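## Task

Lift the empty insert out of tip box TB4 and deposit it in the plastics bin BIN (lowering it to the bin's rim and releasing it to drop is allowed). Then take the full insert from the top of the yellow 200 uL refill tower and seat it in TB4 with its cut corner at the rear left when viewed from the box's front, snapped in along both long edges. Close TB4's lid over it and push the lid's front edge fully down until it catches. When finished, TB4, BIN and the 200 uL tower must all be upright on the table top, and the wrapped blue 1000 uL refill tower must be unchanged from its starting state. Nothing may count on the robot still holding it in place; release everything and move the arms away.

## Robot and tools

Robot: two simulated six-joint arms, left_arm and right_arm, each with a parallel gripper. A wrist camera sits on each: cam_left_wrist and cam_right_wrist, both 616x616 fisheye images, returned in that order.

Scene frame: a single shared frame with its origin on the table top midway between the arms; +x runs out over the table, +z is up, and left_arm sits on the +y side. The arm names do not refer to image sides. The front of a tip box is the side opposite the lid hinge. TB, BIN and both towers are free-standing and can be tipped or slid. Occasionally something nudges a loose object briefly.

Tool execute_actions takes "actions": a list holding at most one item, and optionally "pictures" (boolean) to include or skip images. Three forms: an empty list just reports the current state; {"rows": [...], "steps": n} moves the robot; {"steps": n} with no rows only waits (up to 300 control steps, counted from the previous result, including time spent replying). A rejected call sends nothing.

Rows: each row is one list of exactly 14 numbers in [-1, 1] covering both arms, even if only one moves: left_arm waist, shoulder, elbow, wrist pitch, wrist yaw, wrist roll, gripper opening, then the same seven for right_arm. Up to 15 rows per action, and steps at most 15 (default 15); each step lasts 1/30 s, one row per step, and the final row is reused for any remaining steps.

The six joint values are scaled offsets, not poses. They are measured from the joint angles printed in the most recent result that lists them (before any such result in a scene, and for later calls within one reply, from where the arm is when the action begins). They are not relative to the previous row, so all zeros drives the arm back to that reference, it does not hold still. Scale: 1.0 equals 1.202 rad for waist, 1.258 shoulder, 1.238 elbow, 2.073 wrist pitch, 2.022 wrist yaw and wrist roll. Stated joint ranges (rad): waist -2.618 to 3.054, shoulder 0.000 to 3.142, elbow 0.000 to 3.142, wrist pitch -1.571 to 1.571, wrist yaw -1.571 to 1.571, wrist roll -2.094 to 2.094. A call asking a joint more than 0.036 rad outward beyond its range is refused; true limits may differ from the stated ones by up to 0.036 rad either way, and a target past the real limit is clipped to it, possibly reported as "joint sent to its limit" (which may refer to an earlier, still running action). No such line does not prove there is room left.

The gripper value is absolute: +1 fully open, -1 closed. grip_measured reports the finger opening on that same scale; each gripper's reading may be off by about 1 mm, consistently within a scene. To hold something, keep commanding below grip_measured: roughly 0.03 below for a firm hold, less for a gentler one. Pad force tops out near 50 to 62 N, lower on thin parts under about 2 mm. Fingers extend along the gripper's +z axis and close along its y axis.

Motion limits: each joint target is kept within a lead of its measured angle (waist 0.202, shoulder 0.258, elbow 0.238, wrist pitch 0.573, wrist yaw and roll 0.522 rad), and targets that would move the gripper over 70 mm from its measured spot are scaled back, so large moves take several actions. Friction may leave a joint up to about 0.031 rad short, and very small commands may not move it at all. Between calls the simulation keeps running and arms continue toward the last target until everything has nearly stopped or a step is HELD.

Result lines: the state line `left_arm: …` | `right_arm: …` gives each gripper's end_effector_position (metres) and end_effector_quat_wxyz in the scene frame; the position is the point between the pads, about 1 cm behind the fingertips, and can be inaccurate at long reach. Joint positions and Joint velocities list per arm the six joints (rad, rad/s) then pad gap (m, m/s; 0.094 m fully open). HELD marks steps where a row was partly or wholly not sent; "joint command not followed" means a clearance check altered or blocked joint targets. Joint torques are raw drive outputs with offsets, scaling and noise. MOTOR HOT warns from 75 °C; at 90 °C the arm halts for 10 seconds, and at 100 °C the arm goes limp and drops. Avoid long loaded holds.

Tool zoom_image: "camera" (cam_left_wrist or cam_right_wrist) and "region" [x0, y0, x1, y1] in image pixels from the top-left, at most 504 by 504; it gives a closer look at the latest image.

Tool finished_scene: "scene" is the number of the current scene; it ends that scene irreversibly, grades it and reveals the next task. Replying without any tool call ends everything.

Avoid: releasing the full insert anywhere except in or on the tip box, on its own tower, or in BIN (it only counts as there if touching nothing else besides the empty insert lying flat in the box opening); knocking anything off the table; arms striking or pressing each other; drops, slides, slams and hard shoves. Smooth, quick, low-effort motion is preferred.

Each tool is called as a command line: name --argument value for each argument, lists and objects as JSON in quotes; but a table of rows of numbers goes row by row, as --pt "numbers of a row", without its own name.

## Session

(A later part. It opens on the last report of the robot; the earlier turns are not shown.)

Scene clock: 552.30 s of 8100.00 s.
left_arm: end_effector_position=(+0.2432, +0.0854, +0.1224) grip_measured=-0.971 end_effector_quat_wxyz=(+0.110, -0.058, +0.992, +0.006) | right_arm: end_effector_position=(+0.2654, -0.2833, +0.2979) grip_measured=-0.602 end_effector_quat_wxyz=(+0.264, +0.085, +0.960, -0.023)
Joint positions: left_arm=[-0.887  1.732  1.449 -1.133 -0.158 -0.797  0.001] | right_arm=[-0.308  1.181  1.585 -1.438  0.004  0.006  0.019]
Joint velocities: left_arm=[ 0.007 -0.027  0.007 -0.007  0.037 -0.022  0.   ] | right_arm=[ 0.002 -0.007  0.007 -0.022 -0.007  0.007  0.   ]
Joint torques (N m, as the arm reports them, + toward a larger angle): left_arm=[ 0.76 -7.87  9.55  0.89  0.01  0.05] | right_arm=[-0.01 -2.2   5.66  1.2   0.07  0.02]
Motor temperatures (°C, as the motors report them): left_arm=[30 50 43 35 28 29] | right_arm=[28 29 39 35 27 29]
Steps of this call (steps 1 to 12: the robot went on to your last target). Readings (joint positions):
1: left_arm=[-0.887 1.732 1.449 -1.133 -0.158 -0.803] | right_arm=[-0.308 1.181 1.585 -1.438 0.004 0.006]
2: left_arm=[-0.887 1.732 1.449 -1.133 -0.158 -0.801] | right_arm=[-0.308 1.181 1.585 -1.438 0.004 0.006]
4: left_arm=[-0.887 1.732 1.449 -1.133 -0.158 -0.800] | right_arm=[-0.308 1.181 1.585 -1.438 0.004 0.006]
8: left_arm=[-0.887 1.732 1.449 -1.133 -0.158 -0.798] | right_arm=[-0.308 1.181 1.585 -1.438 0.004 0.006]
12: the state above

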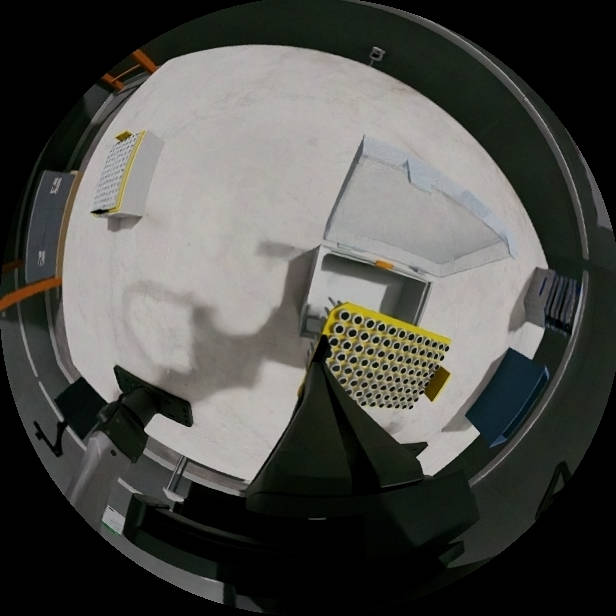

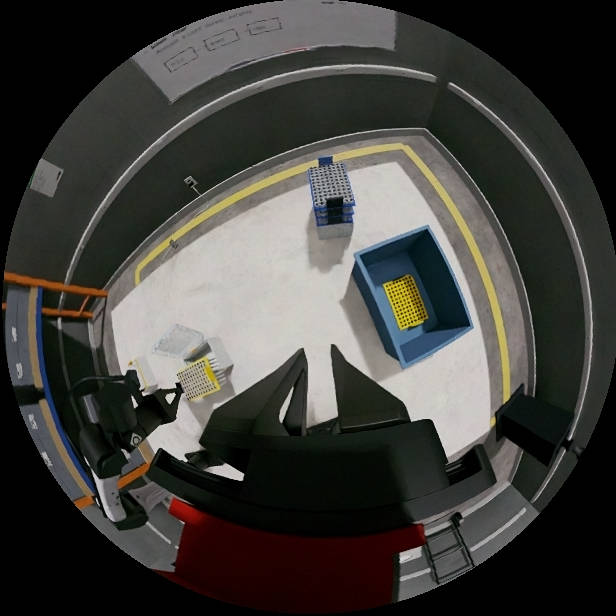

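execute_actions --actions '[{"rows":[[0,0,0.015,-0.012,0,0,-1,0,0,0,0,0,0,-0.6],[0,0,0.03,-0.022,0,0,-1,0,0,0,0,0,0,-0.6],[0,0,0.045,-0.032,0,0,-1,0,0,0,0,0,0,-0.6],[0,0,0.058,-0.04,0,0,-1,0,0,0,0,0,0,-0.6],[0,0,0.062,-0.044,0,0,-1,0,0,0,0,0,0,-0.6],[0,0,0.062,-0.044,0,0,-1,0,0,0,0,0,0,-0.6],[0,0,0.062,-0.044,0,0,-1,0,0,0,0,0,0,-0.6],[0,0,0.062,-0.044,0,0,-1,0,0,0,0,0,0,-0.6],[0,0,0.062,-0.044,-0.008,-0.03,-1,0,0,0,0,0,0,-0.6],[0,0,0.062,-0.044,-0.015,-0.05,-1,0,0,0,0,0,0,-0.6],[0,0,0.062,-0.044,-0.015,-0.067,-1,0,0,0,0,0,0,-0.6]],"steps":15}]' --pictures false

execute_actions --actions '[{"steps":18}]'

zoom_image --camera "cam_left_wrist" --region '[260, 200, 500, 440]'

zoom_image --camera "cam_right_wrist" --region '[130, 310, 260, 420]'

Scene clock: 563.20 s of 8100.00 s.
left_arm: end_effector_position=(+0.2421, +0.0895, +0.1381) grip_measured=-0.971 end_effector_quat_wxyz=(+0.110, -0.103, +0.989, +0.011) | right_arm: end_effector_position=(+0.2654, -0.2833, +0.2979) grip_measured=-0.602 end_effector_quat_wxyz=(+0.264, +0.085, +0.960, -0.023)
Joint positions: left_arm=[-0.887  1.732  1.512 -1.211 -0.173 -0.888  0.001] | right_arm=[-0.308  1.181  1.585 -1.438  0.004  0.006  0.019]
Joint velocities: left_arm=[-0.002  0.007 -0.012 -0.037 -0.066 -0.183 -0.002] | right_arm=[-0.007  0.002  0.007 -0.037  0.037 -0.037 -0.001]
Joint torques (N m, as the arm reports them, + toward a larger angle): left_arm=[ 0.19 -9.03  8.95  0.65 -0.13 -0.18] | right_arm=[-0.02 -2.23  5.71  1.21  0.08  0.02]
Motor temperatures (°C, as the motors report them): left_arm=[30 51 44 35 28 29] | right_arm=[28 29 39 35 27 29]
Steps of this call (steps 1 to 15: the robot went on to your last target; steps 16 to 90: nothing new was sent; then 7.40 s passed at rest; steps 91 to 105: all 15 steps of this action). Readings (joint positions):
91: left_arm=[-0.887 1.732 1.449 -1.134 -0.158 -0.797] | right_arm=[-0.308 1.181 1.585 -1.438 0.004 0.006]
92: left_arm=[-0.887 1.732 1.452 -1.139 -0.158 -0.797] | right_arm=[-0.308 1.181 1.585 -1.438 0.004 0.006]
94: left_arm=[-0.887 1.732 1.471 -1.163 -0.158 -0.797] | right_arm=[-0.308 1.181 1.585 -1.438 0.004 0.006]
98: left_arm=[-0.887 1.732 1.510 -1.190 -0.158 -0.797] | right_arm=[-0.308 1.181 1.585 -1.438 0.004 0.006]
105: the state above

Scene clock: 563.80 s of 8100.00 s.
left_arm: end_effector_position=(+0.2417, +0.0909, +0.1381) grip_measured=-0.971 end_effector_quat_wxyz=(+0.110, -0.119, +0.987, +0.013) | right_arm: end_effector_position=(+0.2654, -0.2833, +0.2979) grip_measured=-0.602 end_effector_quat_wxyz=(+0.264, +0.085, +0.960, -0.023)
Joint positions: left_arm=[-0.887  1.732  1.512 -1.216 -0.177 -0.922  0.001] | right_arm=[-0.308  1.181  1.585 -1.438  0.004  0.006  0.019]
Joint velocities: left_arm=[ 0.002  0.017 -0.017  0.051  0.022 -0.007  0.001] | right_arm=[-0.027 -0.002 -0.002  0.007 -0.022 -0.066  0.   ]
Joint torques (N m, as the arm reports them, + toward a larger angle): left_arm=[ 0.12 -9.04  8.98  0.63 -0.15 -0.19] | right_arm=[ 0.   -2.18  5.69  1.2   0.06  0.03]
Motor temperatures (°C, as the motors report them): left_arm=[30 51 44 35 28 29] | right_arm=[28 29 39 35 27 29]
Steps of this call (steps 1 to 18: the robot went on to your last target). Readings (joint positions):
1: left_arm=[-0.887 1.732 1.512 -1.212 -0.173 -0.895] | right_arm=[-0.308 1.181 1.585 -1.438 0.004 0.006]
2: left_arm=[-0.887 1.732 1.512 -1.213 -0.174 -0.900] | right_arm=[-0.308 1.181 1.585 -1.438 0.004 0.006]
4: left_arm=[-0.887 1.732 1.512 -1.214 -0.175 -0.908] | right_arm=[-0.308 1.181 1.585 -1.438 0.004 0.006]
8: left_arm=[-0.887 1.732 1.512 -1.215 -0.176 -0.917] | right_arm=[-0.308 1.181 1.585 -1.438 0.004 0.006]
18: the state above

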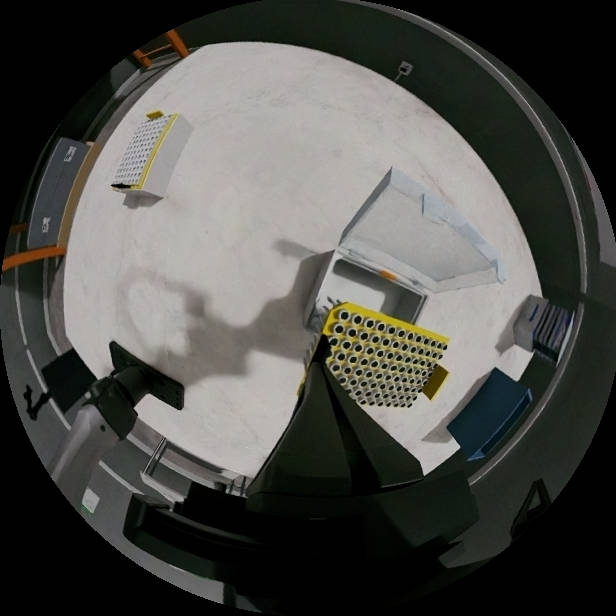

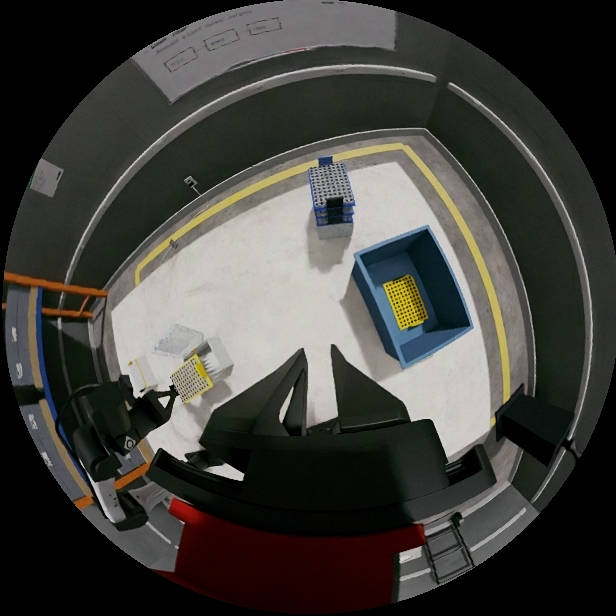

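Region (260, 200, 500, 440) of cam_left_wrist's 616x616 image, scaled by 2.100, with more detail than that image has.

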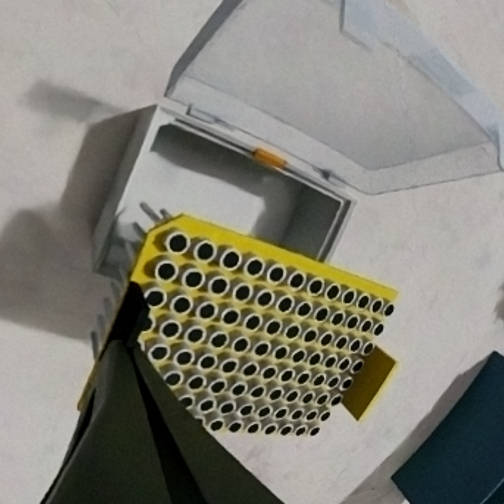

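Region (130, 310, 260, 420) of cam_right_wrist's 616x616 image, scaled by 3.877, with more detail than that image has; it fills the top 426 rows of this view, and the rest is white.

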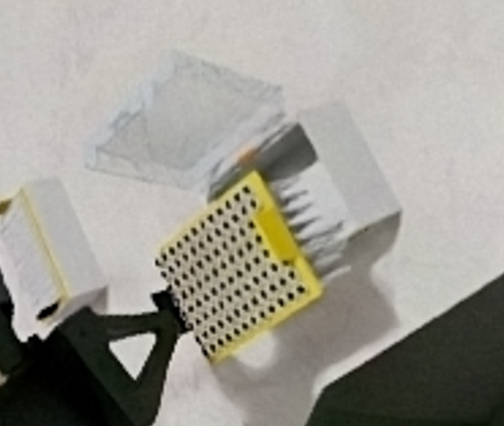

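execute_actions --actions '[{"rows":[[0.007,0.01,0.016,0,0,0.008,-1,0,0,0,0,0,0,-0.6],[0.014,0.02,0.03,0,0,0.016,-1,0,0,0,0,0,0,-0.6],[0.021,0.031,0.043,0,0,0.023,-1,0,0,0,0,0,0,-0.6],[0.028,0.041,0.056,0,0,0.03,-1,0,0,0,0,0,0,-0.6],[0.035,0.051,0.069,-0.004,0,0.036,-1,0,0,0,0,0,0,-0.6],[0.042,0.062,0.082,-0.004,0,0.042,-1,0,0,0,0,0,0,-0.6],[0.049,0.072,0.095,-0.008,0,0.047,-1,0,0,0,0,0,0,-0.6],[0.056,0.082,0.107,-0.008,0,0.05,-1,0,0,0,0,0,0,-0.6],[0.063,0.093,0.119,-0.008,0,0.052,-1,0,0,0,0,0,0,-0.6],[0.07,0.103,0.131,-0.008,0,0.052,-1,0,0,0,0,0,0,-0.6]],"steps":15}]' --pictures false

execute_actions --actions '[{"steps":12}]'

zoom_image --camera "cam_left_wrist" --region '[260, 200, 500, 440]'

Scene clock: 583.07 s of 8100.00 s.
left_arm: end_effector_position=(+0.2840, +0.0944, +0.1380) grip_measured=-0.971 end_effector_quat_wxyz=(+0.115, -0.115, +0.987, +0.016) | right_arm: end_effector_position=(+0.2654, -0.2833, +0.2979) grip_measured=-0.602 end_effector_quat_wxyz=(+0.264, +0.085, +0.960, -0.023)
Joint positions: left_arm=[-0.808  1.849  1.653 -1.224 -0.177 -0.835  0.001] | right_arm=[-0.308  1.181  1.585 -1.438  0.004  0.006  0.019]
Joint velocities: left_arm=[-0.002  0.012 -0.017 -0.081 -0.022  0.037 -0.   ] | right_arm=[-0.017  0.002 -0.007  0.022 -0.051 -0.007  0.001]
Joint torques (N m, as the arm reports them, + toward a larger angle): left_arm=[ 0.74 -9.35  9.6   0.67 -0.06  0.03] | right_arm=[ 0.02 -2.2   5.71  1.21  0.07  0.02]
Motor temperatures (°C, as the motors report them): left_arm=[30 52 45 34 28 29] | right_arm=[28 28 39 35 27 29]
Steps of this call (steps 1 to 15: the robot went on to your last target; steps 16 to 90: nothing new was sent; then 15.77 s passed at rest; steps 91 to 105: all 15 steps of this action). Readings (joint positions):
91: left_arm=[-0.887 1.732 1.512 -1.216 -0.177 -0.921] | right_arm=[-0.308 1.181 1.585 -1.438 0.004 0.006]
92: left_arm=[-0.886 1.733 1.514 -1.218 -0.177 -0.918] | right_arm=[-0.308 1.181 1.585 -1.438 0.004 0.006]
94: left_arm=[-0.880 1.746 1.536 -1.222 -0.177 -0.904] | right_arm=[-0.308 1.181 1.585 -1.438 0.004 0.006]
98: left_arm=[-0.848 1.794 1.602 -1.224 -0.177 -0.868] | right_arm=[-0.308 1.181 1.585 -1.438 0.004 0.006]
105: the state above

Scene clock: 583.47 s of 8100.00 s.
left_arm: end_effector_position=(+0.2839, +0.0944, +0.1379) grip_measured=-0.971 end_effector_quat_wxyz=(+0.114, -0.111, +0.987, +0.017) | right_arm: end_effector_position=(+0.2654, -0.2833, +0.2979) grip_measured=-0.602 end_effector_quat_wxyz=(+0.264, +0.085, +0.960, -0.023)
Joint positions: left_arm=[-0.808  1.85   1.653 -1.225 -0.177 -0.826  0.001] | right_arm=[-0.308  1.181  1.585 -1.438  0.004  0.006  0.019]
Joint velocities: left_arm=[-0.002 -0.017  0.012 -0.066  0.066 -0.022 -0.   ] | right_arm=[ 0.002 -0.002  0.002 -0.051 -0.022 -0.051 -0.   ]
Joint torques (N m, as the arm reports them, + toward a larger angle): left_arm=[ 0.67 -9.27  9.62  0.67 -0.04  0.02] | right_arm=[-0.02 -2.22  5.68  1.19  0.07  0.02]
Motor temperatures (°C, as the motors report them): left_arm=[30 52 45 34 28 29] | right_arm=[28 28 39 35 27 29]
Steps of this call (steps 1 to 12: the robot went on to your last target). Readings (joint positions):
1: left_arm=[-0.808 1.850 1.653 -1.224 -0.177 -0.833] | right_arm=[-0.308 1.181 1.585 -1.438 0.004 0.006]
2: left_arm=[-0.808 1.850 1.653 -1.224 -0.177 -0.832] | right_arm=[-0.308 1.181 1.585 -1.438 0.004 0.006]
4: left_arm=[-0.808 1.850 1.653 -1.224 -0.177 -0.829] | right_arm=[-0.308 1.181 1.585 -1.438 0.004 0.006]
8: left_arm=[-0.808 1.850 1.653 -1.225 -0.177 -0.827] | right_arm=[-0.308 1.181 1.585 -1.438 0.004 0.006]
12: the state above

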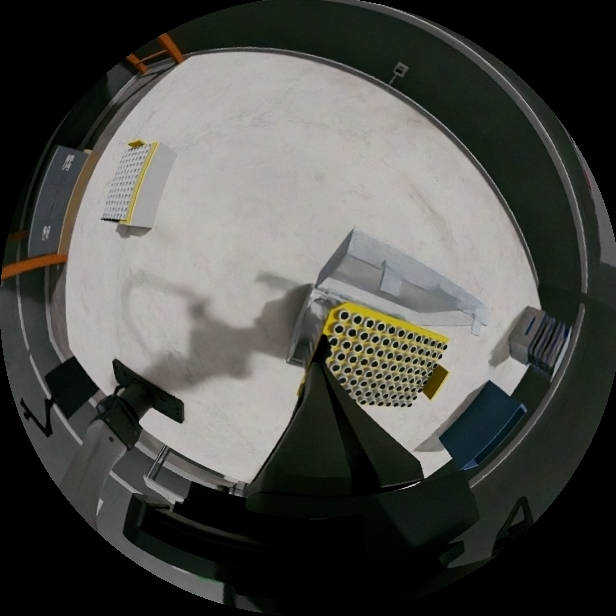

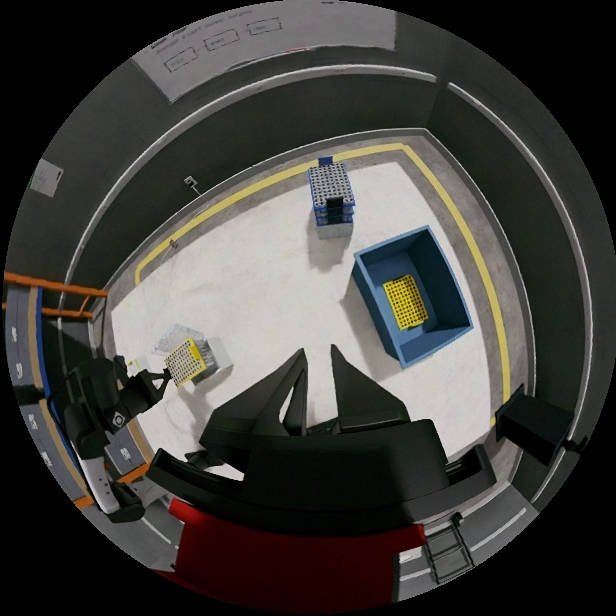

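Region (260, 200, 500, 440) of cam_left_wrist's 616x616 image, scaled by 2.100, with more detail than that image has.

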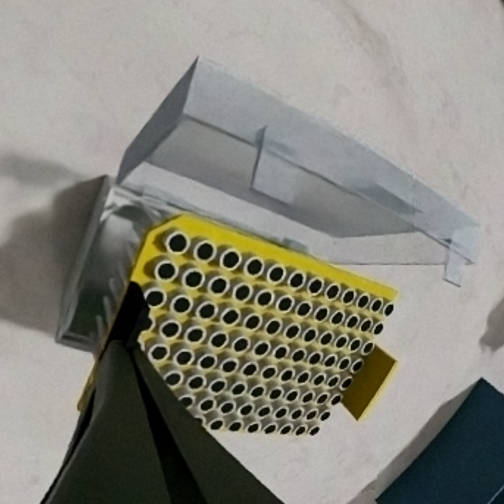

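execute_actions --actions '[{"rows":[[-0.008,-0.015,-0.02,0.008,0,0,-1,0,0,0,0,0,0,-0.6],[-0.016,-0.028,-0.035,0.014,0,0,-1,0,0,0,0,0,0,-0.6],[-0.016,-0.037,-0.05,0.02,0,0,-1,0,0,0,0,0,0,-0.6],[-0.016,-0.037,-0.065,0.026,0,0,-1,0,0,0,0,0,0,-0.6],[-0.016,-0.037,-0.081,0.029,0,0,-1,0,0,0,0,0,0,-0.6]],"steps":15}]' --pictures false

execute_actions --actions '[{"steps":10}]'

zoom_image --camera "cam_left_wrist" --region '[260, 200, 500, 440]'

Scene clock: 597.07 s of 8100.00 s.
left_arm: end_effector_position=(+0.2735, +0.0980, +0.1273) grip_measured=-0.971 end_effector_quat_wxyz=(+0.111, -0.107, +0.988, +0.020) | right_arm: end_effector_position=(+0.2654, -0.2833, +0.2979) grip_measured=-0.602 end_effector_quat_wxyz=(+0.264, +0.085, +0.960, -0.023)
Joint positions: left_arm=[-0.817  1.815  1.568 -1.183 -0.177 -0.826  0.001] | right_arm=[-0.308  1.181  1.585 -1.438  0.004  0.006  0.019]
Joint velocities: left_arm=[ 0.002 -0.027 -0.002  0.007  0.007 -0.007 -0.   ] | right_arm=[-0.017 -0.017 -0.027  0.037 -0.037 -0.037 -0.   ]
Joint torques (N m, as the arm reports them, + toward a larger angle): left_arm=[ -0.83 -10.98   6.54   0.88  -0.04  -0.08] | right_arm=[ 0.   -2.18  5.65  1.2   0.08  0.03]
Motor temperatures (°C, as the motors report them): left_arm=[30 54 46 34 28 29] | right_arm=[28 28 39 35 27 29]
Steps of this call (steps 1 to 15: the robot went on to your last target; steps 16 to 90: nothing new was sent; then 10.10 s passed at rest; steps 91 to 105: all 15 steps of this action). Readings (joint positions):
91: left_arm=[-0.808 1.850 1.653 -1.224 -0.177 -0.826] | right_arm=[-0.308 1.181 1.585 -1.438 0.004 0.006]
92: left_arm=[-0.809 1.847 1.649 -1.220 -0.177 -0.826] | right_arm=[-0.308 1.181 1.585 -1.438 0.004 0.006]
94: left_arm=[-0.812 1.831 1.621 -1.205 -0.177 -0.826] | right_arm=[-0.308 1.181 1.585 -1.438 0.004 0.006]
98: left_arm=[-0.817 1.815 1.575 -1.195 -0.177 -0.826] | right_arm=[-0.308 1.181 1.585 -1.438 0.004 0.006]
105: the state above

Scene clock: 597.40 s of 8100.00 s.
left_arm: end_effector_position=(+0.2742, +0.0974, +0.1274) grip_measured=-0.971 end_effector_quat_wxyz=(+0.112, -0.107, +0.988, +0.018) | right_arm: end_effector_position=(+0.2654, -0.2833, +0.2979) grip_measured=-0.602 end_effector_quat_wxyz=(+0.264, +0.085, +0.960, -0.023)
Joint positions: left_arm=[-0.817  1.815  1.568 -1.179 -0.177 -0.826  0.001] | right_arm=[-0.308  1.181  1.585 -1.438  0.004  0.006  0.019]
Joint velocities: left_arm=[-0.007 -0.002  0.007  0.037 -0.066 -0.022  0.001] | right_arm=[-0.017  0.022 -0.017  0.066 -0.007  0.007  0.   ]
Joint torques (N m, as the arm reports them, + toward a larger angle): left_arm=[ -0.86 -11.02   6.54   0.89  -0.05  -0.08] | right_arm=[ 0.02 -2.17  5.68  1.19  0.07  0.02]
Motor temperatures (°C, as the motors report them): left_arm=[30 54 46 34 28 29] | right_arm=[28 28 39 35 27 29]
Steps of this call (steps 1 to 10: the robot went on to your last target). Readings (joint positions):
1: left_arm=[-0.817 1.815 1.568 -1.182 -0.177 -0.826] | right_arm=[-0.308 1.181 1.585 -1.438 0.004 0.006]
2: left_arm=[-0.817 1.815 1.568 -1.182 -0.177 -0.826] | right_arm=[-0.308 1.181 1.585 -1.438 0.004 0.006]
4: left_arm=[-0.817 1.815 1.568 -1.181 -0.177 -0.826] | right_arm=[-0.308 1.181 1.585 -1.438 0.004 0.006]
8: left_arm=[-0.817 1.815 1.568 -1.180 -0.177 -0.826] | right_arm=[-0.308 1.181 1.585 -1.438 0.004 0.006]
10: the state above

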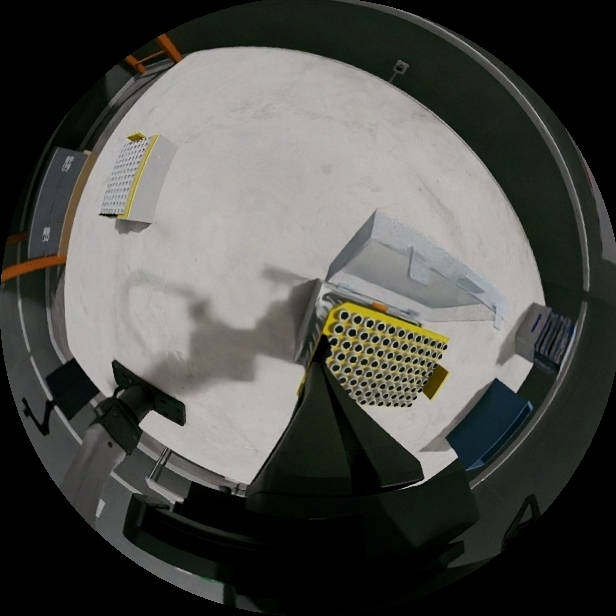

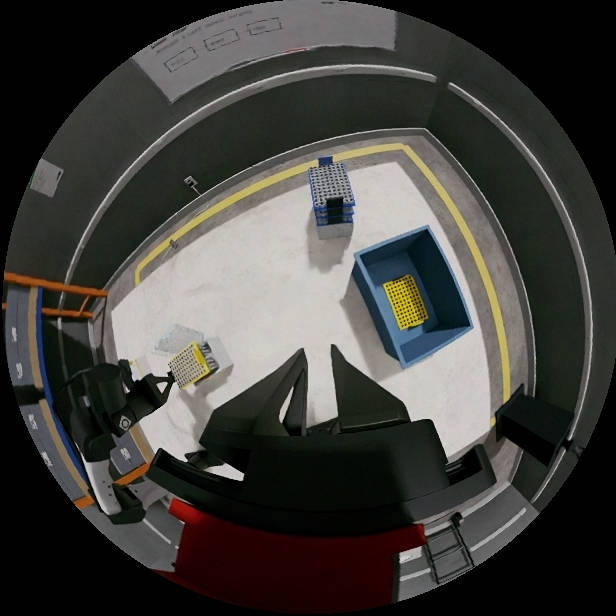

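Region (260, 200, 500, 440) of cam_left_wrist's 616x616 image, scaled by 2.100, with more detail than that image has.

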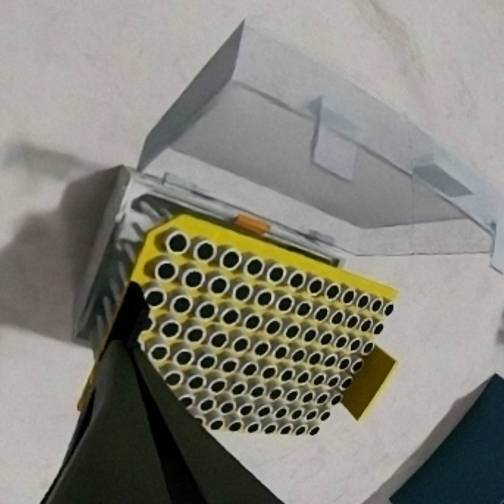

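execute_actions --actions '[{"rows":[[0,0,-0.012,0.01,0,0,-1,0,0,0,0,0,0,-0.6],[0,0,-0.022,0.018,0,0,-1,0,0,0,0,0,0,-0.6],[0,0,-0.032,0.024,0,0,-1,0,0,0,0,0,0,-0.6],[0,0,-0.042,0.03,0,0,-1,0,0,0,0,0,0,-0.6],[0,0,-0.052,0.035,0,0,-1,0,0,0,0,0,0,-0.6],[0,0,-0.062,0.04,0,0,-1,0,0,0,0,0,0,-0.6],[0,0,-0.07,0.044,0,0,-1,0,0,0,0,0,0,-0.6],[0,0,-0.077,0.044,0,0,-1,0,0,0,0,0,0,-0.6]],"steps":15}]' --pictures false

execute_actions --actions '[{"steps":10}]'

zoom_image --camera "cam_left_wrist" --region '[260, 200, 500, 440]'

Scene clock: 604.87 s of 8100.00 s.
left_arm: end_effector_position=(+0.2714, +0.0994, +0.1067) grip_measured=-0.971 end_effector_quat_wxyz=(+0.109, -0.106, +0.988, +0.022) | right_arm: end_effector_position=(+0.2654, -0.2833, +0.2979) grip_measured=-0.602 end_effector_quat_wxyz=(+0.264, +0.085, +0.960, -0.023)
Joint positions: left_arm=[-0.817  1.815  1.487 -1.109 -0.177 -0.826  0.001] | right_arm=[-0.308  1.181  1.585 -1.438  0.004  0.006  0.019]
Joint velocities: left_arm=[-0.007 -0.017  0.012  0.051 -0.051  0.007 -0.001] | right_arm=[ 0.012  0.002  0.017  0.125  0.007 -0.022 -0.   ]
Joint torques (N m, as the arm reports them, + toward a larger angle): left_arm=[ 0.14 -9.87  6.63  0.88 -0.05 -0.07] | right_arm=[ 0.   -2.19  5.69  1.2   0.07  0.02]
Motor temperatures (°C, as the motors report them): left_arm=[30 55 46 34 28 29] | right_arm=[28 28 39 35 27 29]
Steps of this call (steps 1 to 15: the robot went on to your last target; steps 16 to 90: nothing new was sent; then 3.97 s passed at rest; steps 91 to 105: all 15 steps of this action). Readings (joint positions):
91: left_arm=[-0.817 1.815 1.568 -1.179 -0.177 -0.826] | right_arm=[-0.308 1.181 1.585 -1.438 0.004 0.006]
92: left_arm=[-0.817 1.815 1.567 -1.176 -0.177 -0.826] | right_arm=[-0.308 1.181 1.585 -1.438 0.004 0.006]
94: left_arm=[-0.817 1.815 1.555 -1.160 -0.177 -0.826] | right_arm=[-0.308 1.181 1.585 -1.438 0.004 0.006]
98: left_arm=[-0.817 1.815 1.508 -1.127 -0.177 -0.826] | right_arm=[-0.308 1.181 1.585 -1.438 0.004 0.006]
105: the state above

Scene clock: 605.20 s of 8100.00 s.
left_arm: end_effector_position=(+0.2725, +0.0986, +0.1069) grip_measured=-0.971 end_effector_quat_wxyz=(+0.111, -0.107, +0.988, +0.020) | right_arm: end_effector_position=(+0.2654, -0.2833, +0.2979) grip_measured=-0.602 end_effector_quat_wxyz=(+0.264, +0.085, +0.960, -0.023)
Joint positions: left_arm=[-0.817  1.815  1.487 -1.103 -0.177 -0.826  0.001] | right_arm=[-0.308  1.181  1.585 -1.438  0.004  0.006  0.019]
Joint velocities: left_arm=[-0.017 -0.007  0.012 -0.066  0.007 -0.007  0.001] | right_arm=[-0.002 -0.007 -0.017  0.007  0.066 -0.022 -0.   ]
Joint torques (N m, as the arm reports them, + toward a larger angle): left_arm=[ 0.1  -9.94  6.55  0.87 -0.05 -0.09] | right_arm=[-0.02 -2.19  5.67  1.2   0.07  0.02]
Motor temperatures (°C, as the motors report them): left_arm=[30 55 46 34 28 29] | right_arm=[28 28 39 35 27 29]
Steps of this call (steps 1 to 10: the robot went on to your last target). Readings (joint positions):
1: left_arm=[-0.817 1.815 1.487 -1.108 -0.177 -0.826] | right_arm=[-0.308 1.181 1.585 -1.438 0.004 0.006]
2: left_arm=[-0.817 1.815 1.487 -1.107 -0.177 -0.826] | right_arm=[-0.308 1.181 1.585 -1.438 0.004 0.006]
4: left_arm=[-0.817 1.815 1.487 -1.105 -0.177 -0.826] | right_arm=[-0.308 1.181 1.585 -1.438 0.004 0.006]
8: left_arm=[-0.817 1.815 1.487 -1.104 -0.177 -0.826] | right_arm=[-0.308 1.181 1.585 -1.438 0.004 0.006]
10: the state above

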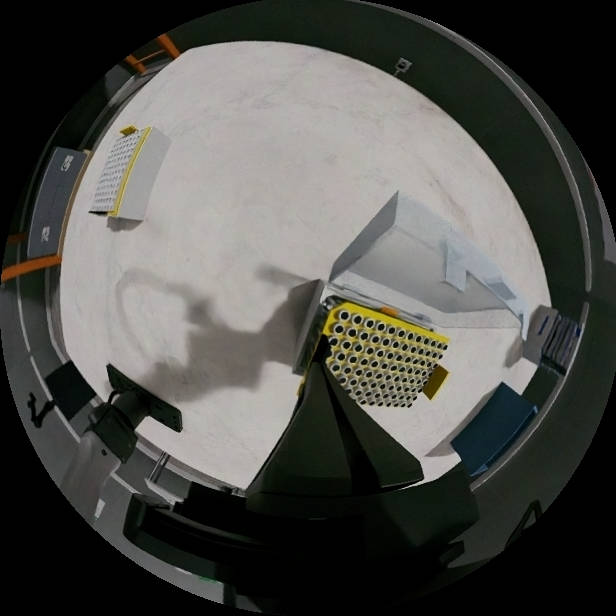

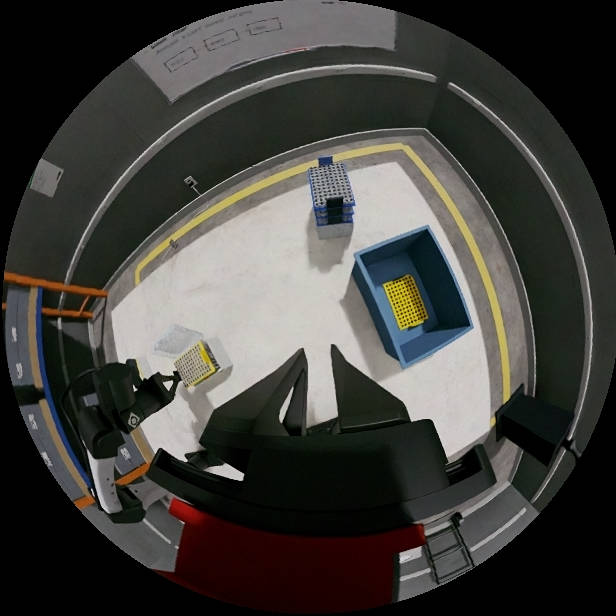

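Region (260, 200, 500, 440) of cam_left_wrist's 616x616 image, scaled by 2.100, with more detail than that image has.

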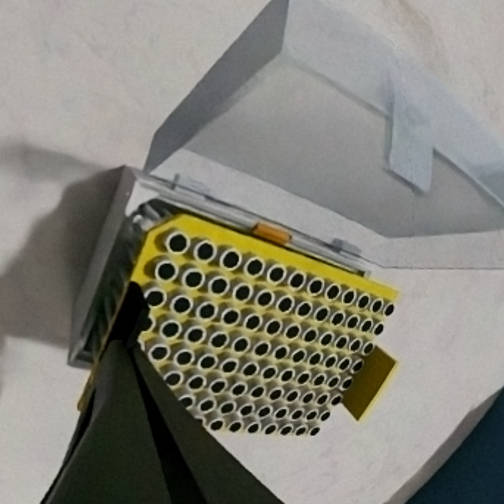

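execute_actions --actions '[{"rows":[[0,0,-0.012,0.012,0,0,-1,0,0,0,0,0,0,-0.6],[0,0,-0.022,0.021,0,0,-1,0,0,0,0,0,0,-0.6],[0,0,-0.032,0.028,0,0,-1,0,0,0,0,0,0,-0.6],[0,0,-0.042,0.035,0,0,-1,0,0,0,0,0,0,-0.6],[0,0,-0.052,0.041,0,0,-1,0,0,0,0,0,0,-0.6],[0,0,-0.062,0.046,0,0,-1,0,0,0,0,0,0,-0.6],[0,0,-0.07,0.05,0,0,-1,0,0,0,0,0,0,-0.6],[0,0,-0.075,0.05,0,0,-1,0,0,0,0,0,0,-0.6]],"steps":15}]' --pictures false

execute_actions --actions '[{"steps":10}]'

zoom_image --camera "cam_left_wrist" --region '[260, 200, 500, 440]'

zoom_image --camera "cam_right_wrist" --region '[130, 310, 260, 420]'

Scene clock: 614.57 s of 8100.00 s.
left_arm: end_effector_position=(+0.2709, +0.0998, +0.0872) grip_measured=-0.971 end_effector_quat_wxyz=(+0.112, -0.107, +0.988, +0.019) | right_arm: end_effector_position=(+0.2654, -0.2833, +0.2979) grip_measured=-0.602 end_effector_quat_wxyz=(+0.264, +0.085, +0.960, -0.023)
Joint positions: left_arm=[-0.817  1.815  1.408 -1.022 -0.177 -0.826  0.001] | right_arm=[-0.308  1.181  1.585 -1.438  0.004  0.006  0.019]
Joint velocities: left_arm=[ 0.002 -0.002  0.007  0.007 -0.051  0.022  0.001] | right_arm=[-0.012 -0.007 -0.012 -0.051  0.007  0.051  0.001]
Joint torques (N m, as the arm reports them, + toward a larger angle): left_arm=[ 0.12 -9.89  6.54  0.88 -0.05 -0.07] | right_arm=[ 0.01 -2.19  5.64  1.2   0.06  0.03]
Motor temperatures (°C, as the motors report them): left_arm=[30 56 45 34 28 29] | right_arm=[28 28 39 35 27 29]
Steps of this call (steps 1 to 15: the robot went on to your last target; steps 16 to 90: nothing new was sent; then 5.87 s passed at rest; steps 91 to 105: all 15 steps of this action). Readings (joint positions):
91: left_arm=[-0.817 1.815 1.487 -1.102 -0.177 -0.826] | right_arm=[-0.308 1.181 1.585 -1.438 0.004 0.006]
92: left_arm=[-0.817 1.815 1.486 -1.098 -0.177 -0.826] | right_arm=[-0.308 1.181 1.585 -1.438 0.004 0.006]
94: left_arm=[-0.817 1.815 1.475 -1.080 -0.177 -0.826] | right_arm=[-0.308 1.181 1.585 -1.438 0.004 0.006]
98: left_arm=[-0.817 1.815 1.428 -1.042 -0.177 -0.826] | right_arm=[-0.308 1.181 1.585 -1.438 0.004 0.006]
105: the state above

Scene clock: 614.90 s of 8100.00 s.
left_arm: end_effector_position=(+0.2723, +0.0988, +0.0875) grip_measured=-0.971 end_effector_quat_wxyz=(+0.114, -0.107, +0.988, +0.017) | right_arm: end_effector_position=(+0.2654, -0.2833, +0.2979) grip_measured=-0.602 end_effector_quat_wxyz=(+0.264, +0.085, +0.960, -0.023)
Joint positions: left_arm=[-0.817  1.815  1.408 -1.015 -0.177 -0.826  0.001] | right_arm=[-0.308  1.181  1.585 -1.438  0.004  0.006  0.019]
Joint velocities: left_arm=[ 0.002 -0.022 -0.017 -0.037  0.007  0.066  0.   ] | right_arm=[ 0.007  0.012 -0.007 -0.037  0.007 -0.081  0.001]
Joint torques (N m, as the arm reports them, + toward a larger angle): left_arm=[ 0.14 -9.87  6.55  0.92 -0.05 -0.08] | right_arm=[-0.03 -2.21  5.72  1.21  0.07  0.03]
Motor temperatures (°C, as the motors report them): left_arm=[30 56 45 34 28 29] | right_arm=[28 28 39 35 27 29]
Steps of this call (steps 1 to 10: the robot went on to your last target). Readings (joint positions):
1: left_arm=[-0.817 1.815 1.408 -1.020 -0.177 -0.826] | right_arm=[-0.308 1.181 1.585 -1.438 0.004 0.006]
2: left_arm=[-0.817 1.815 1.408 -1.019 -0.177 -0.826] | right_arm=[-0.308 1.181 1.585 -1.438 0.004 0.006]
4: left_arm=[-0.817 1.815 1.408 -1.017 -0.177 -0.826] | right_arm=[-0.308 1.181 1.585 -1.438 0.004 0.006]
8: left_arm=[-0.817 1.815 1.408 -1.015 -0.177 -0.826] | right_arm=[-0.308 1.181 1.585 -1.438 0.004 0.006]
10: the state above

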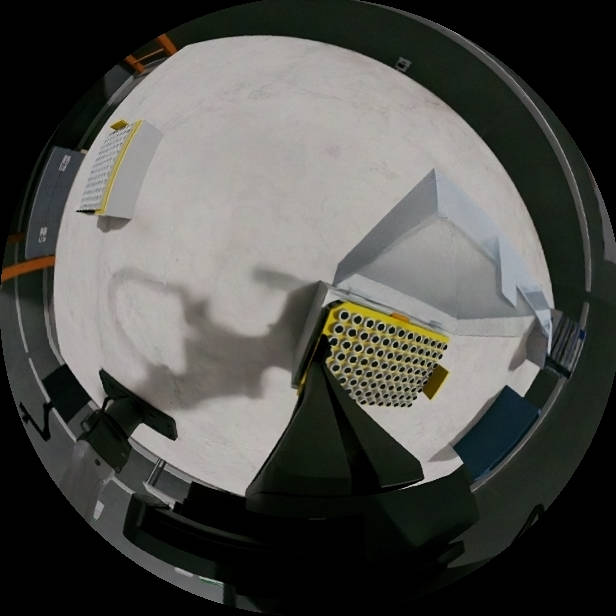

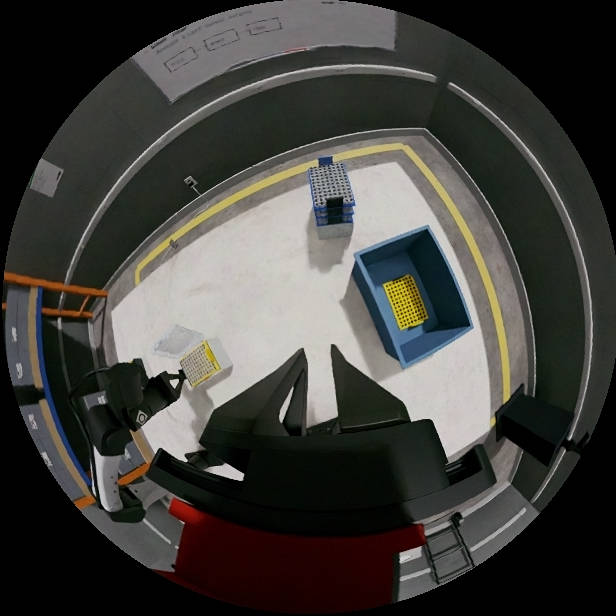

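Region (260, 200, 500, 440) of cam_left_wrist's 616x616 image, scaled by 2.100, with more detail than that image has.

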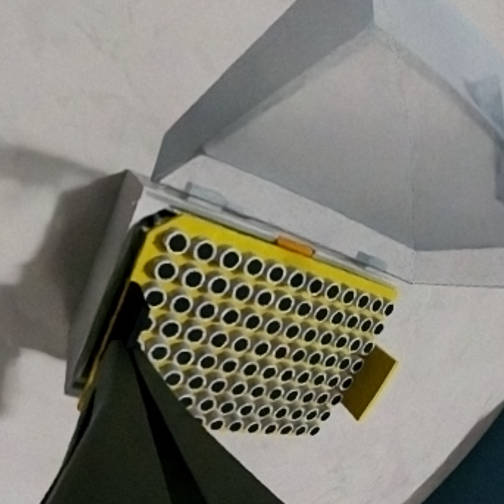

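Region (130, 310, 260, 420) of cam_right_wrist's 616x616 image, scaled by 3.877, with more detail than that image has; it fills the top 426 rows of this view, and the rest is white.

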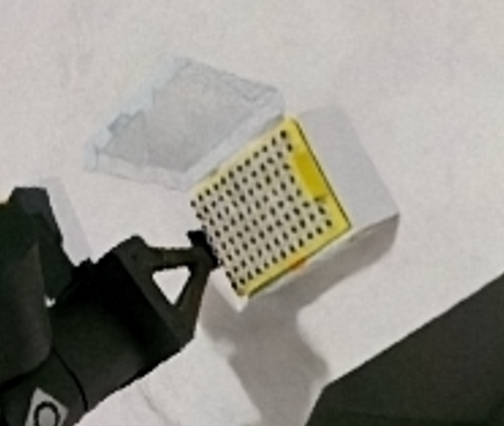

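execute_actions --actions '[{"rows":[[0,0,-0.012,0.01,0,0,-1,0,0,0,0,0,0,-0.6],[0,0,-0.02,0.016,0,0,-1,0,0,0,0,0,0,-0.6],[0,0,-0.027,0.02,0,0,-1,0,0,0,0,0,0,-0.6],[0,0,-0.033,0.023,0,0,-1,0,0,0,0,0,0,-0.6],[0,0,-0.038,0.024,0,0,-1,0,0,0,0,0,0,-0.6]],"steps":15}]' --pictures false

execute_actions --actions '[{"steps":8}]'

zoom_image --camera "cam_left_wrist" --region '[260, 200, 500, 440]'

zoom_image --camera "cam_right_wrist" --region '[130, 310, 260, 420]'

Scene clock: 625.27 s of 8100.00 s.
left_arm: end_effector_position=(+0.2714, +0.0994, +0.0799) grip_measured=-0.971 end_effector_quat_wxyz=(+0.115, -0.107, +0.987, +0.016) | right_arm: end_effector_position=(+0.2654, -0.2833, +0.2979) grip_measured=-0.602 end_effector_quat_wxyz=(+0.264, +0.085, +0.960, -0.023)
Joint positions: left_arm=[-0.817  1.815  1.378 -0.983 -0.177 -0.826  0.001] | right_arm=[-0.308  1.181  1.585 -1.438  0.004  0.006  0.019]
Joint velocities: left_arm=[-0.002  0.002  0.002  0.007 -0.066 -0.007 -0.001] | right_arm=[ 0.007  0.007 -0.002  0.007 -0.066  0.007 -0.   ]
Joint torques (N m, as the arm reports them, + toward a larger angle): left_arm=[ 0.12 -9.81  6.36  0.95 -0.05 -0.08] | right_arm=[ 0.02 -2.18  5.69  1.21  0.07  0.03]
Motor temperatures (°C, as the motors report them): left_arm=[30 57 44 34 28 29] | right_arm=[28 28 39 35 27 29]
Steps of this call (steps 1 to 15: the robot went on to your last target; steps 16 to 90: nothing new was sent; then 6.87 s passed at rest; steps 91 to 105: all 15 steps of this action). Readings (joint positions):
91: left_arm=[-0.817 1.815 1.408 -1.014 -0.177 -0.826] | right_arm=[-0.308 1.181 1.585 -1.438 0.004 0.006]
92: left_arm=[-0.817 1.815 1.407 -1.012 -0.177 -0.826] | right_arm=[-0.308 1.181 1.585 -1.438 0.004 0.006]
94: left_arm=[-0.817 1.815 1.400 -1.000 -0.177 -0.826] | right_arm=[-0.308 1.181 1.585 -1.438 0.004 0.006]
98: left_arm=[-0.817 1.815 1.379 -0.988 -0.177 -0.826] | right_arm=[-0.308 1.181 1.585 -1.438 0.004 0.006]
105: the state above

Scene clock: 625.53 s of 8100.00 s.
left_arm: end_effector_position=(+0.2714, +0.0994, +0.0799) grip_measured=-0.971 end_effector_quat_wxyz=(+0.115, -0.107, +0.987, +0.016) | right_arm: end_effector_position=(+0.2654, -0.2833, +0.2979) grip_measured=-0.602 end_effector_quat_wxyz=(+0.264, +0.085, +0.960, -0.023)
Joint positions: left_arm=[-0.817  1.815  1.378 -0.983 -0.177 -0.826  0.001] | right_arm=[-0.308  1.181  1.585 -1.438  0.004  0.006  0.019]
Joint velocities: left_arm=[-0.012 -0.007  0.002 -0.022 -0.125 -0.037  0.   ] | right_arm=[-0.002 -0.007  0.002 -0.081 -0.022 -0.037 -0.001]
Joint torques (N m, as the arm reports them, + toward a larger angle): left_arm=[ 0.16 -9.85  6.31  0.94 -0.05 -0.08] | right_arm=[ 0.   -2.17  5.71  1.21  0.06  0.02]
Motor temperatures (°C, as the motors report them): left_arm=[30 57 44 34 28 29] | right_arm=[28 28 39 35 27 29]
Steps of this call (steps 1 to 8: the robot went on to your last target). Readings (joint positions):
1: left_arm=[-0.817 1.815 1.378 -0.983 -0.177 -0.826] | right_arm=[-0.308 1.181 1.585 -1.438 0.004 0.006]
2: left_arm=[-0.817 1.815 1.378 -0.983 -0.177 -0.826] | right_arm=[-0.308 1.181 1.585 -1.438 0.004 0.006]
4: left_arm=[-0.817 1.815 1.378 -0.983 -0.177 -0.826] | right_arm=[-0.308 1.181 1.585 -1.438 0.004 0.006]
8: the state above

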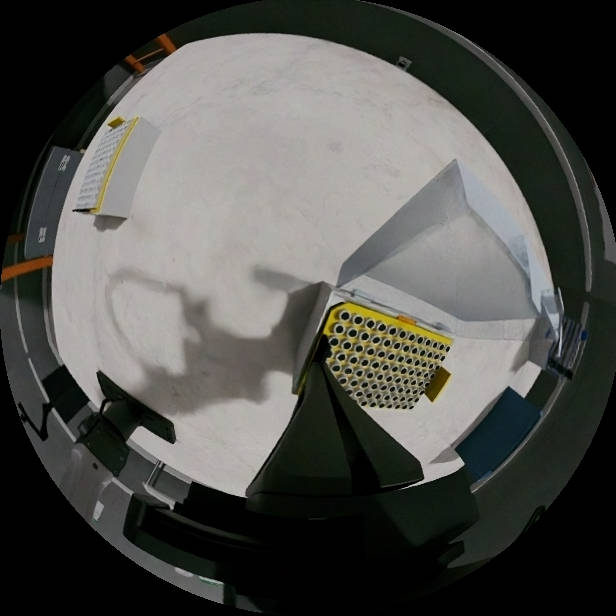

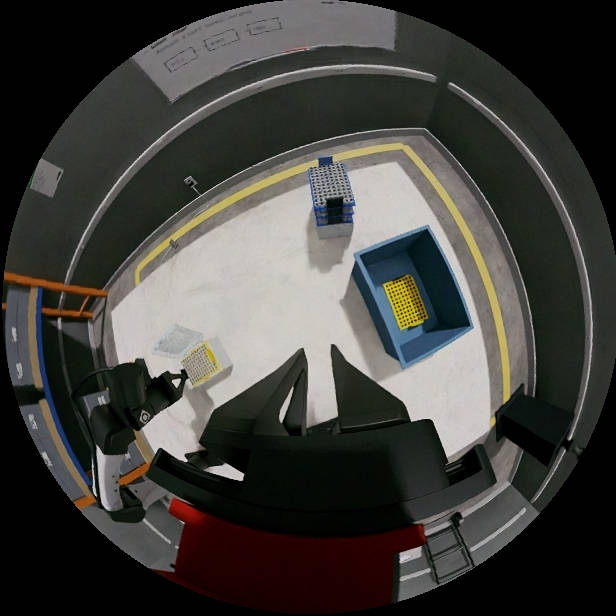

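Region (260, 200, 500, 440) of cam_left_wrist's 616x616 image, scaled by 2.100, with more detail than that image has.

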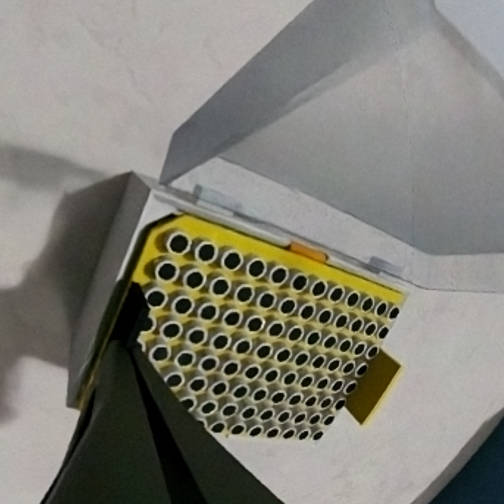

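Region (130, 310, 260, 420) of cam_right_wrist's 616x616 image, scaled by 3.877, with more detail than that image has; it fills the top 426 rows of this view, and the rest is white.

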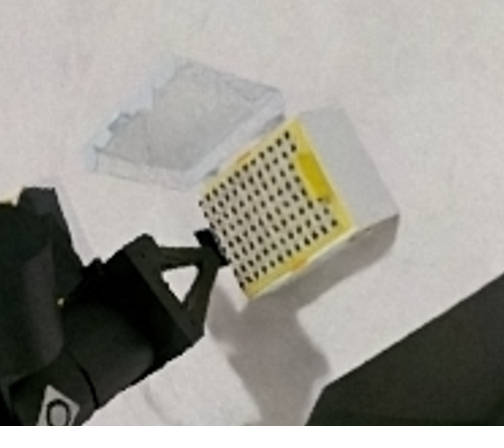

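execute_actions --actions '[{"rows":[[0,0,0.015,-0.005,0,0,-1,0,0,0,0,0,0,-0.6],[0,0,0.028,-0.01,0,0,-1,0,0,0,0,0,0,-0.6],[0,0,0.028,-0.012,0,0,-1,0,0,0,0,0,0,-0.6],[0,0,0.028,-0.012,0,0,-1,0,0,0,0,0,0,-0.6],[0,0,0.028,-0.012,0,0,-1,0,0,0,0,0,0,-0.6],[0,0,0.028,-0.012,0,0,-1,0,0,0,0,0,0,-0.6],[0,0,0.028,-0.018,-0.011,0,-1,0,0,0,0,0,0,-0.6]],"steps":15}]' --pictures false

execute_actions --actions '[{"steps":10}]' --pictures false

Scene clock: 636.33 s of 8100.00 s.
left_arm: end_effector_position=(+0.2711, +0.1012, +0.0842) grip_measured=-0.971 end_effector_quat_wxyz=(+0.114, -0.107, +0.987, +0.022) | right_arm: end_effector_position=(+0.2654, -0.2833, +0.2979) grip_measured=-0.602 end_effector_quat_wxyz=(+0.264, +0.085, +0.960, -0.023)
Joint positions: left_arm=[-0.817  1.815  1.395 -1.009 -0.185 -0.826  0.001] | right_arm=[-0.308  1.181  1.585 -1.438  0.004  0.006  0.019]
Joint velocities: left_arm=[ 0.007  0.017  0.012 -0.081 -0.037 -0.037 -0.001] | right_arm=[ 0.007 -0.017  0.007  0.037 -0.007 -0.022  0.   ]
Joint torques (N m, as the arm reports them, + toward a larger angle): left_arm=[ 0.08 -9.86  9.28  0.65 -0.19 -0.07] | right_arm=[-0.04 -2.17  5.7   1.21  0.08  0.02]
Motor temperatures (°C, as the motors report them): left_arm=[30 57 44 34 28 29] | right_arm=[28 28 39 35 27 29]
Steps of this call (steps 1 to 15: the robot went on to your last target; steps 16 to 90: nothing new was sent; then 7.30 s passed at rest; steps 91 to 105: all 15 steps of this action). Readings (joint positions):
91: left_arm=[-0.817 1.815 1.378 -0.983 -0.177 -0.826] | right_arm=[-0.308 1.181 1.585 -1.438 0.004 0.006]
92: left_arm=[-0.817 1.815 1.380 -0.986 -0.177 -0.826] | right_arm=[-0.308 1.181 1.585 -1.438 0.004 0.006]
94: left_arm=[-0.817 1.815 1.389 -0.992 -0.177 -0.826] | right_arm=[-0.308 1.181 1.585 -1.438 0.004 0.006]
98: left_arm=[-0.817 1.815 1.395 -0.999 -0.180 -0.826] | right_arm=[-0.308 1.181 1.585 -1.438 0.004 0.006]
105: the state above

Scene clock: 636.67 s of 8100.00 s.
left_arm: end_effector_position=(+0.2711, +0.1012, +0.0842) grip_measured=-0.971 end_effector_quat_wxyz=(+0.114, -0.107, +0.987, +0.022) | right_arm: end_effector_position=(+0.2654, -0.2833, +0.2979) grip_measured=-0.602 end_effector_quat_wxyz=(+0.264, +0.085, +0.960, -0.023)
Joint positions: left_arm=[-0.817  1.815  1.395 -1.009 -0.185 -0.826  0.001] | right_arm=[-0.308  1.181  1.585 -1.438  0.004  0.006  0.019]
Joint velocities: left_arm=[-0.002 -0.017  0.012  0.037  0.037 -0.037  0.001] | right_arm=[ 0.002  0.007 -0.012  0.022 -0.037  0.007  0.   ]
Joint torques (N m, as the arm reports them, + toward a larger angle): left_arm=[ 0.12 -9.88  9.21  0.62 -0.19 -0.07] | right_arm=[ 0.01 -2.21  5.67  1.2   0.07  0.02]
Motor temperatures (°C, as the motors report them): left_arm=[30 57 44 34 28 29] | right_arm=[28 28 39 35 27 29]
Steps of this call (steps 1 to 10: the robot went on to your last target). Readings (joint positions):
1: left_arm=[-0.817 1.815 1.395 -1.009 -0.185 -0.826] | right_arm=[-0.308 1.181 1.585 -1.438 0.004 0.006]
2: left_arm=[-0.817 1.815 1.395 -1.009 -0.185 -0.826] | right_arm=[-0.308 1.181 1.585 -1.438 0.004 0.006]
4: left_arm=[-0.817 1.815 1.395 -1.009 -0.185 -0.826] | right_arm=[-0.308 1.181 1.585 -1.438 0.004 0.006]
8: left_arm=[-0.817 1.815 1.395 -1.009 -0.185 -0.826] | right_arm=[-0.308 1.181 1.585 -1.438 0.004 0.006]
10: the state above


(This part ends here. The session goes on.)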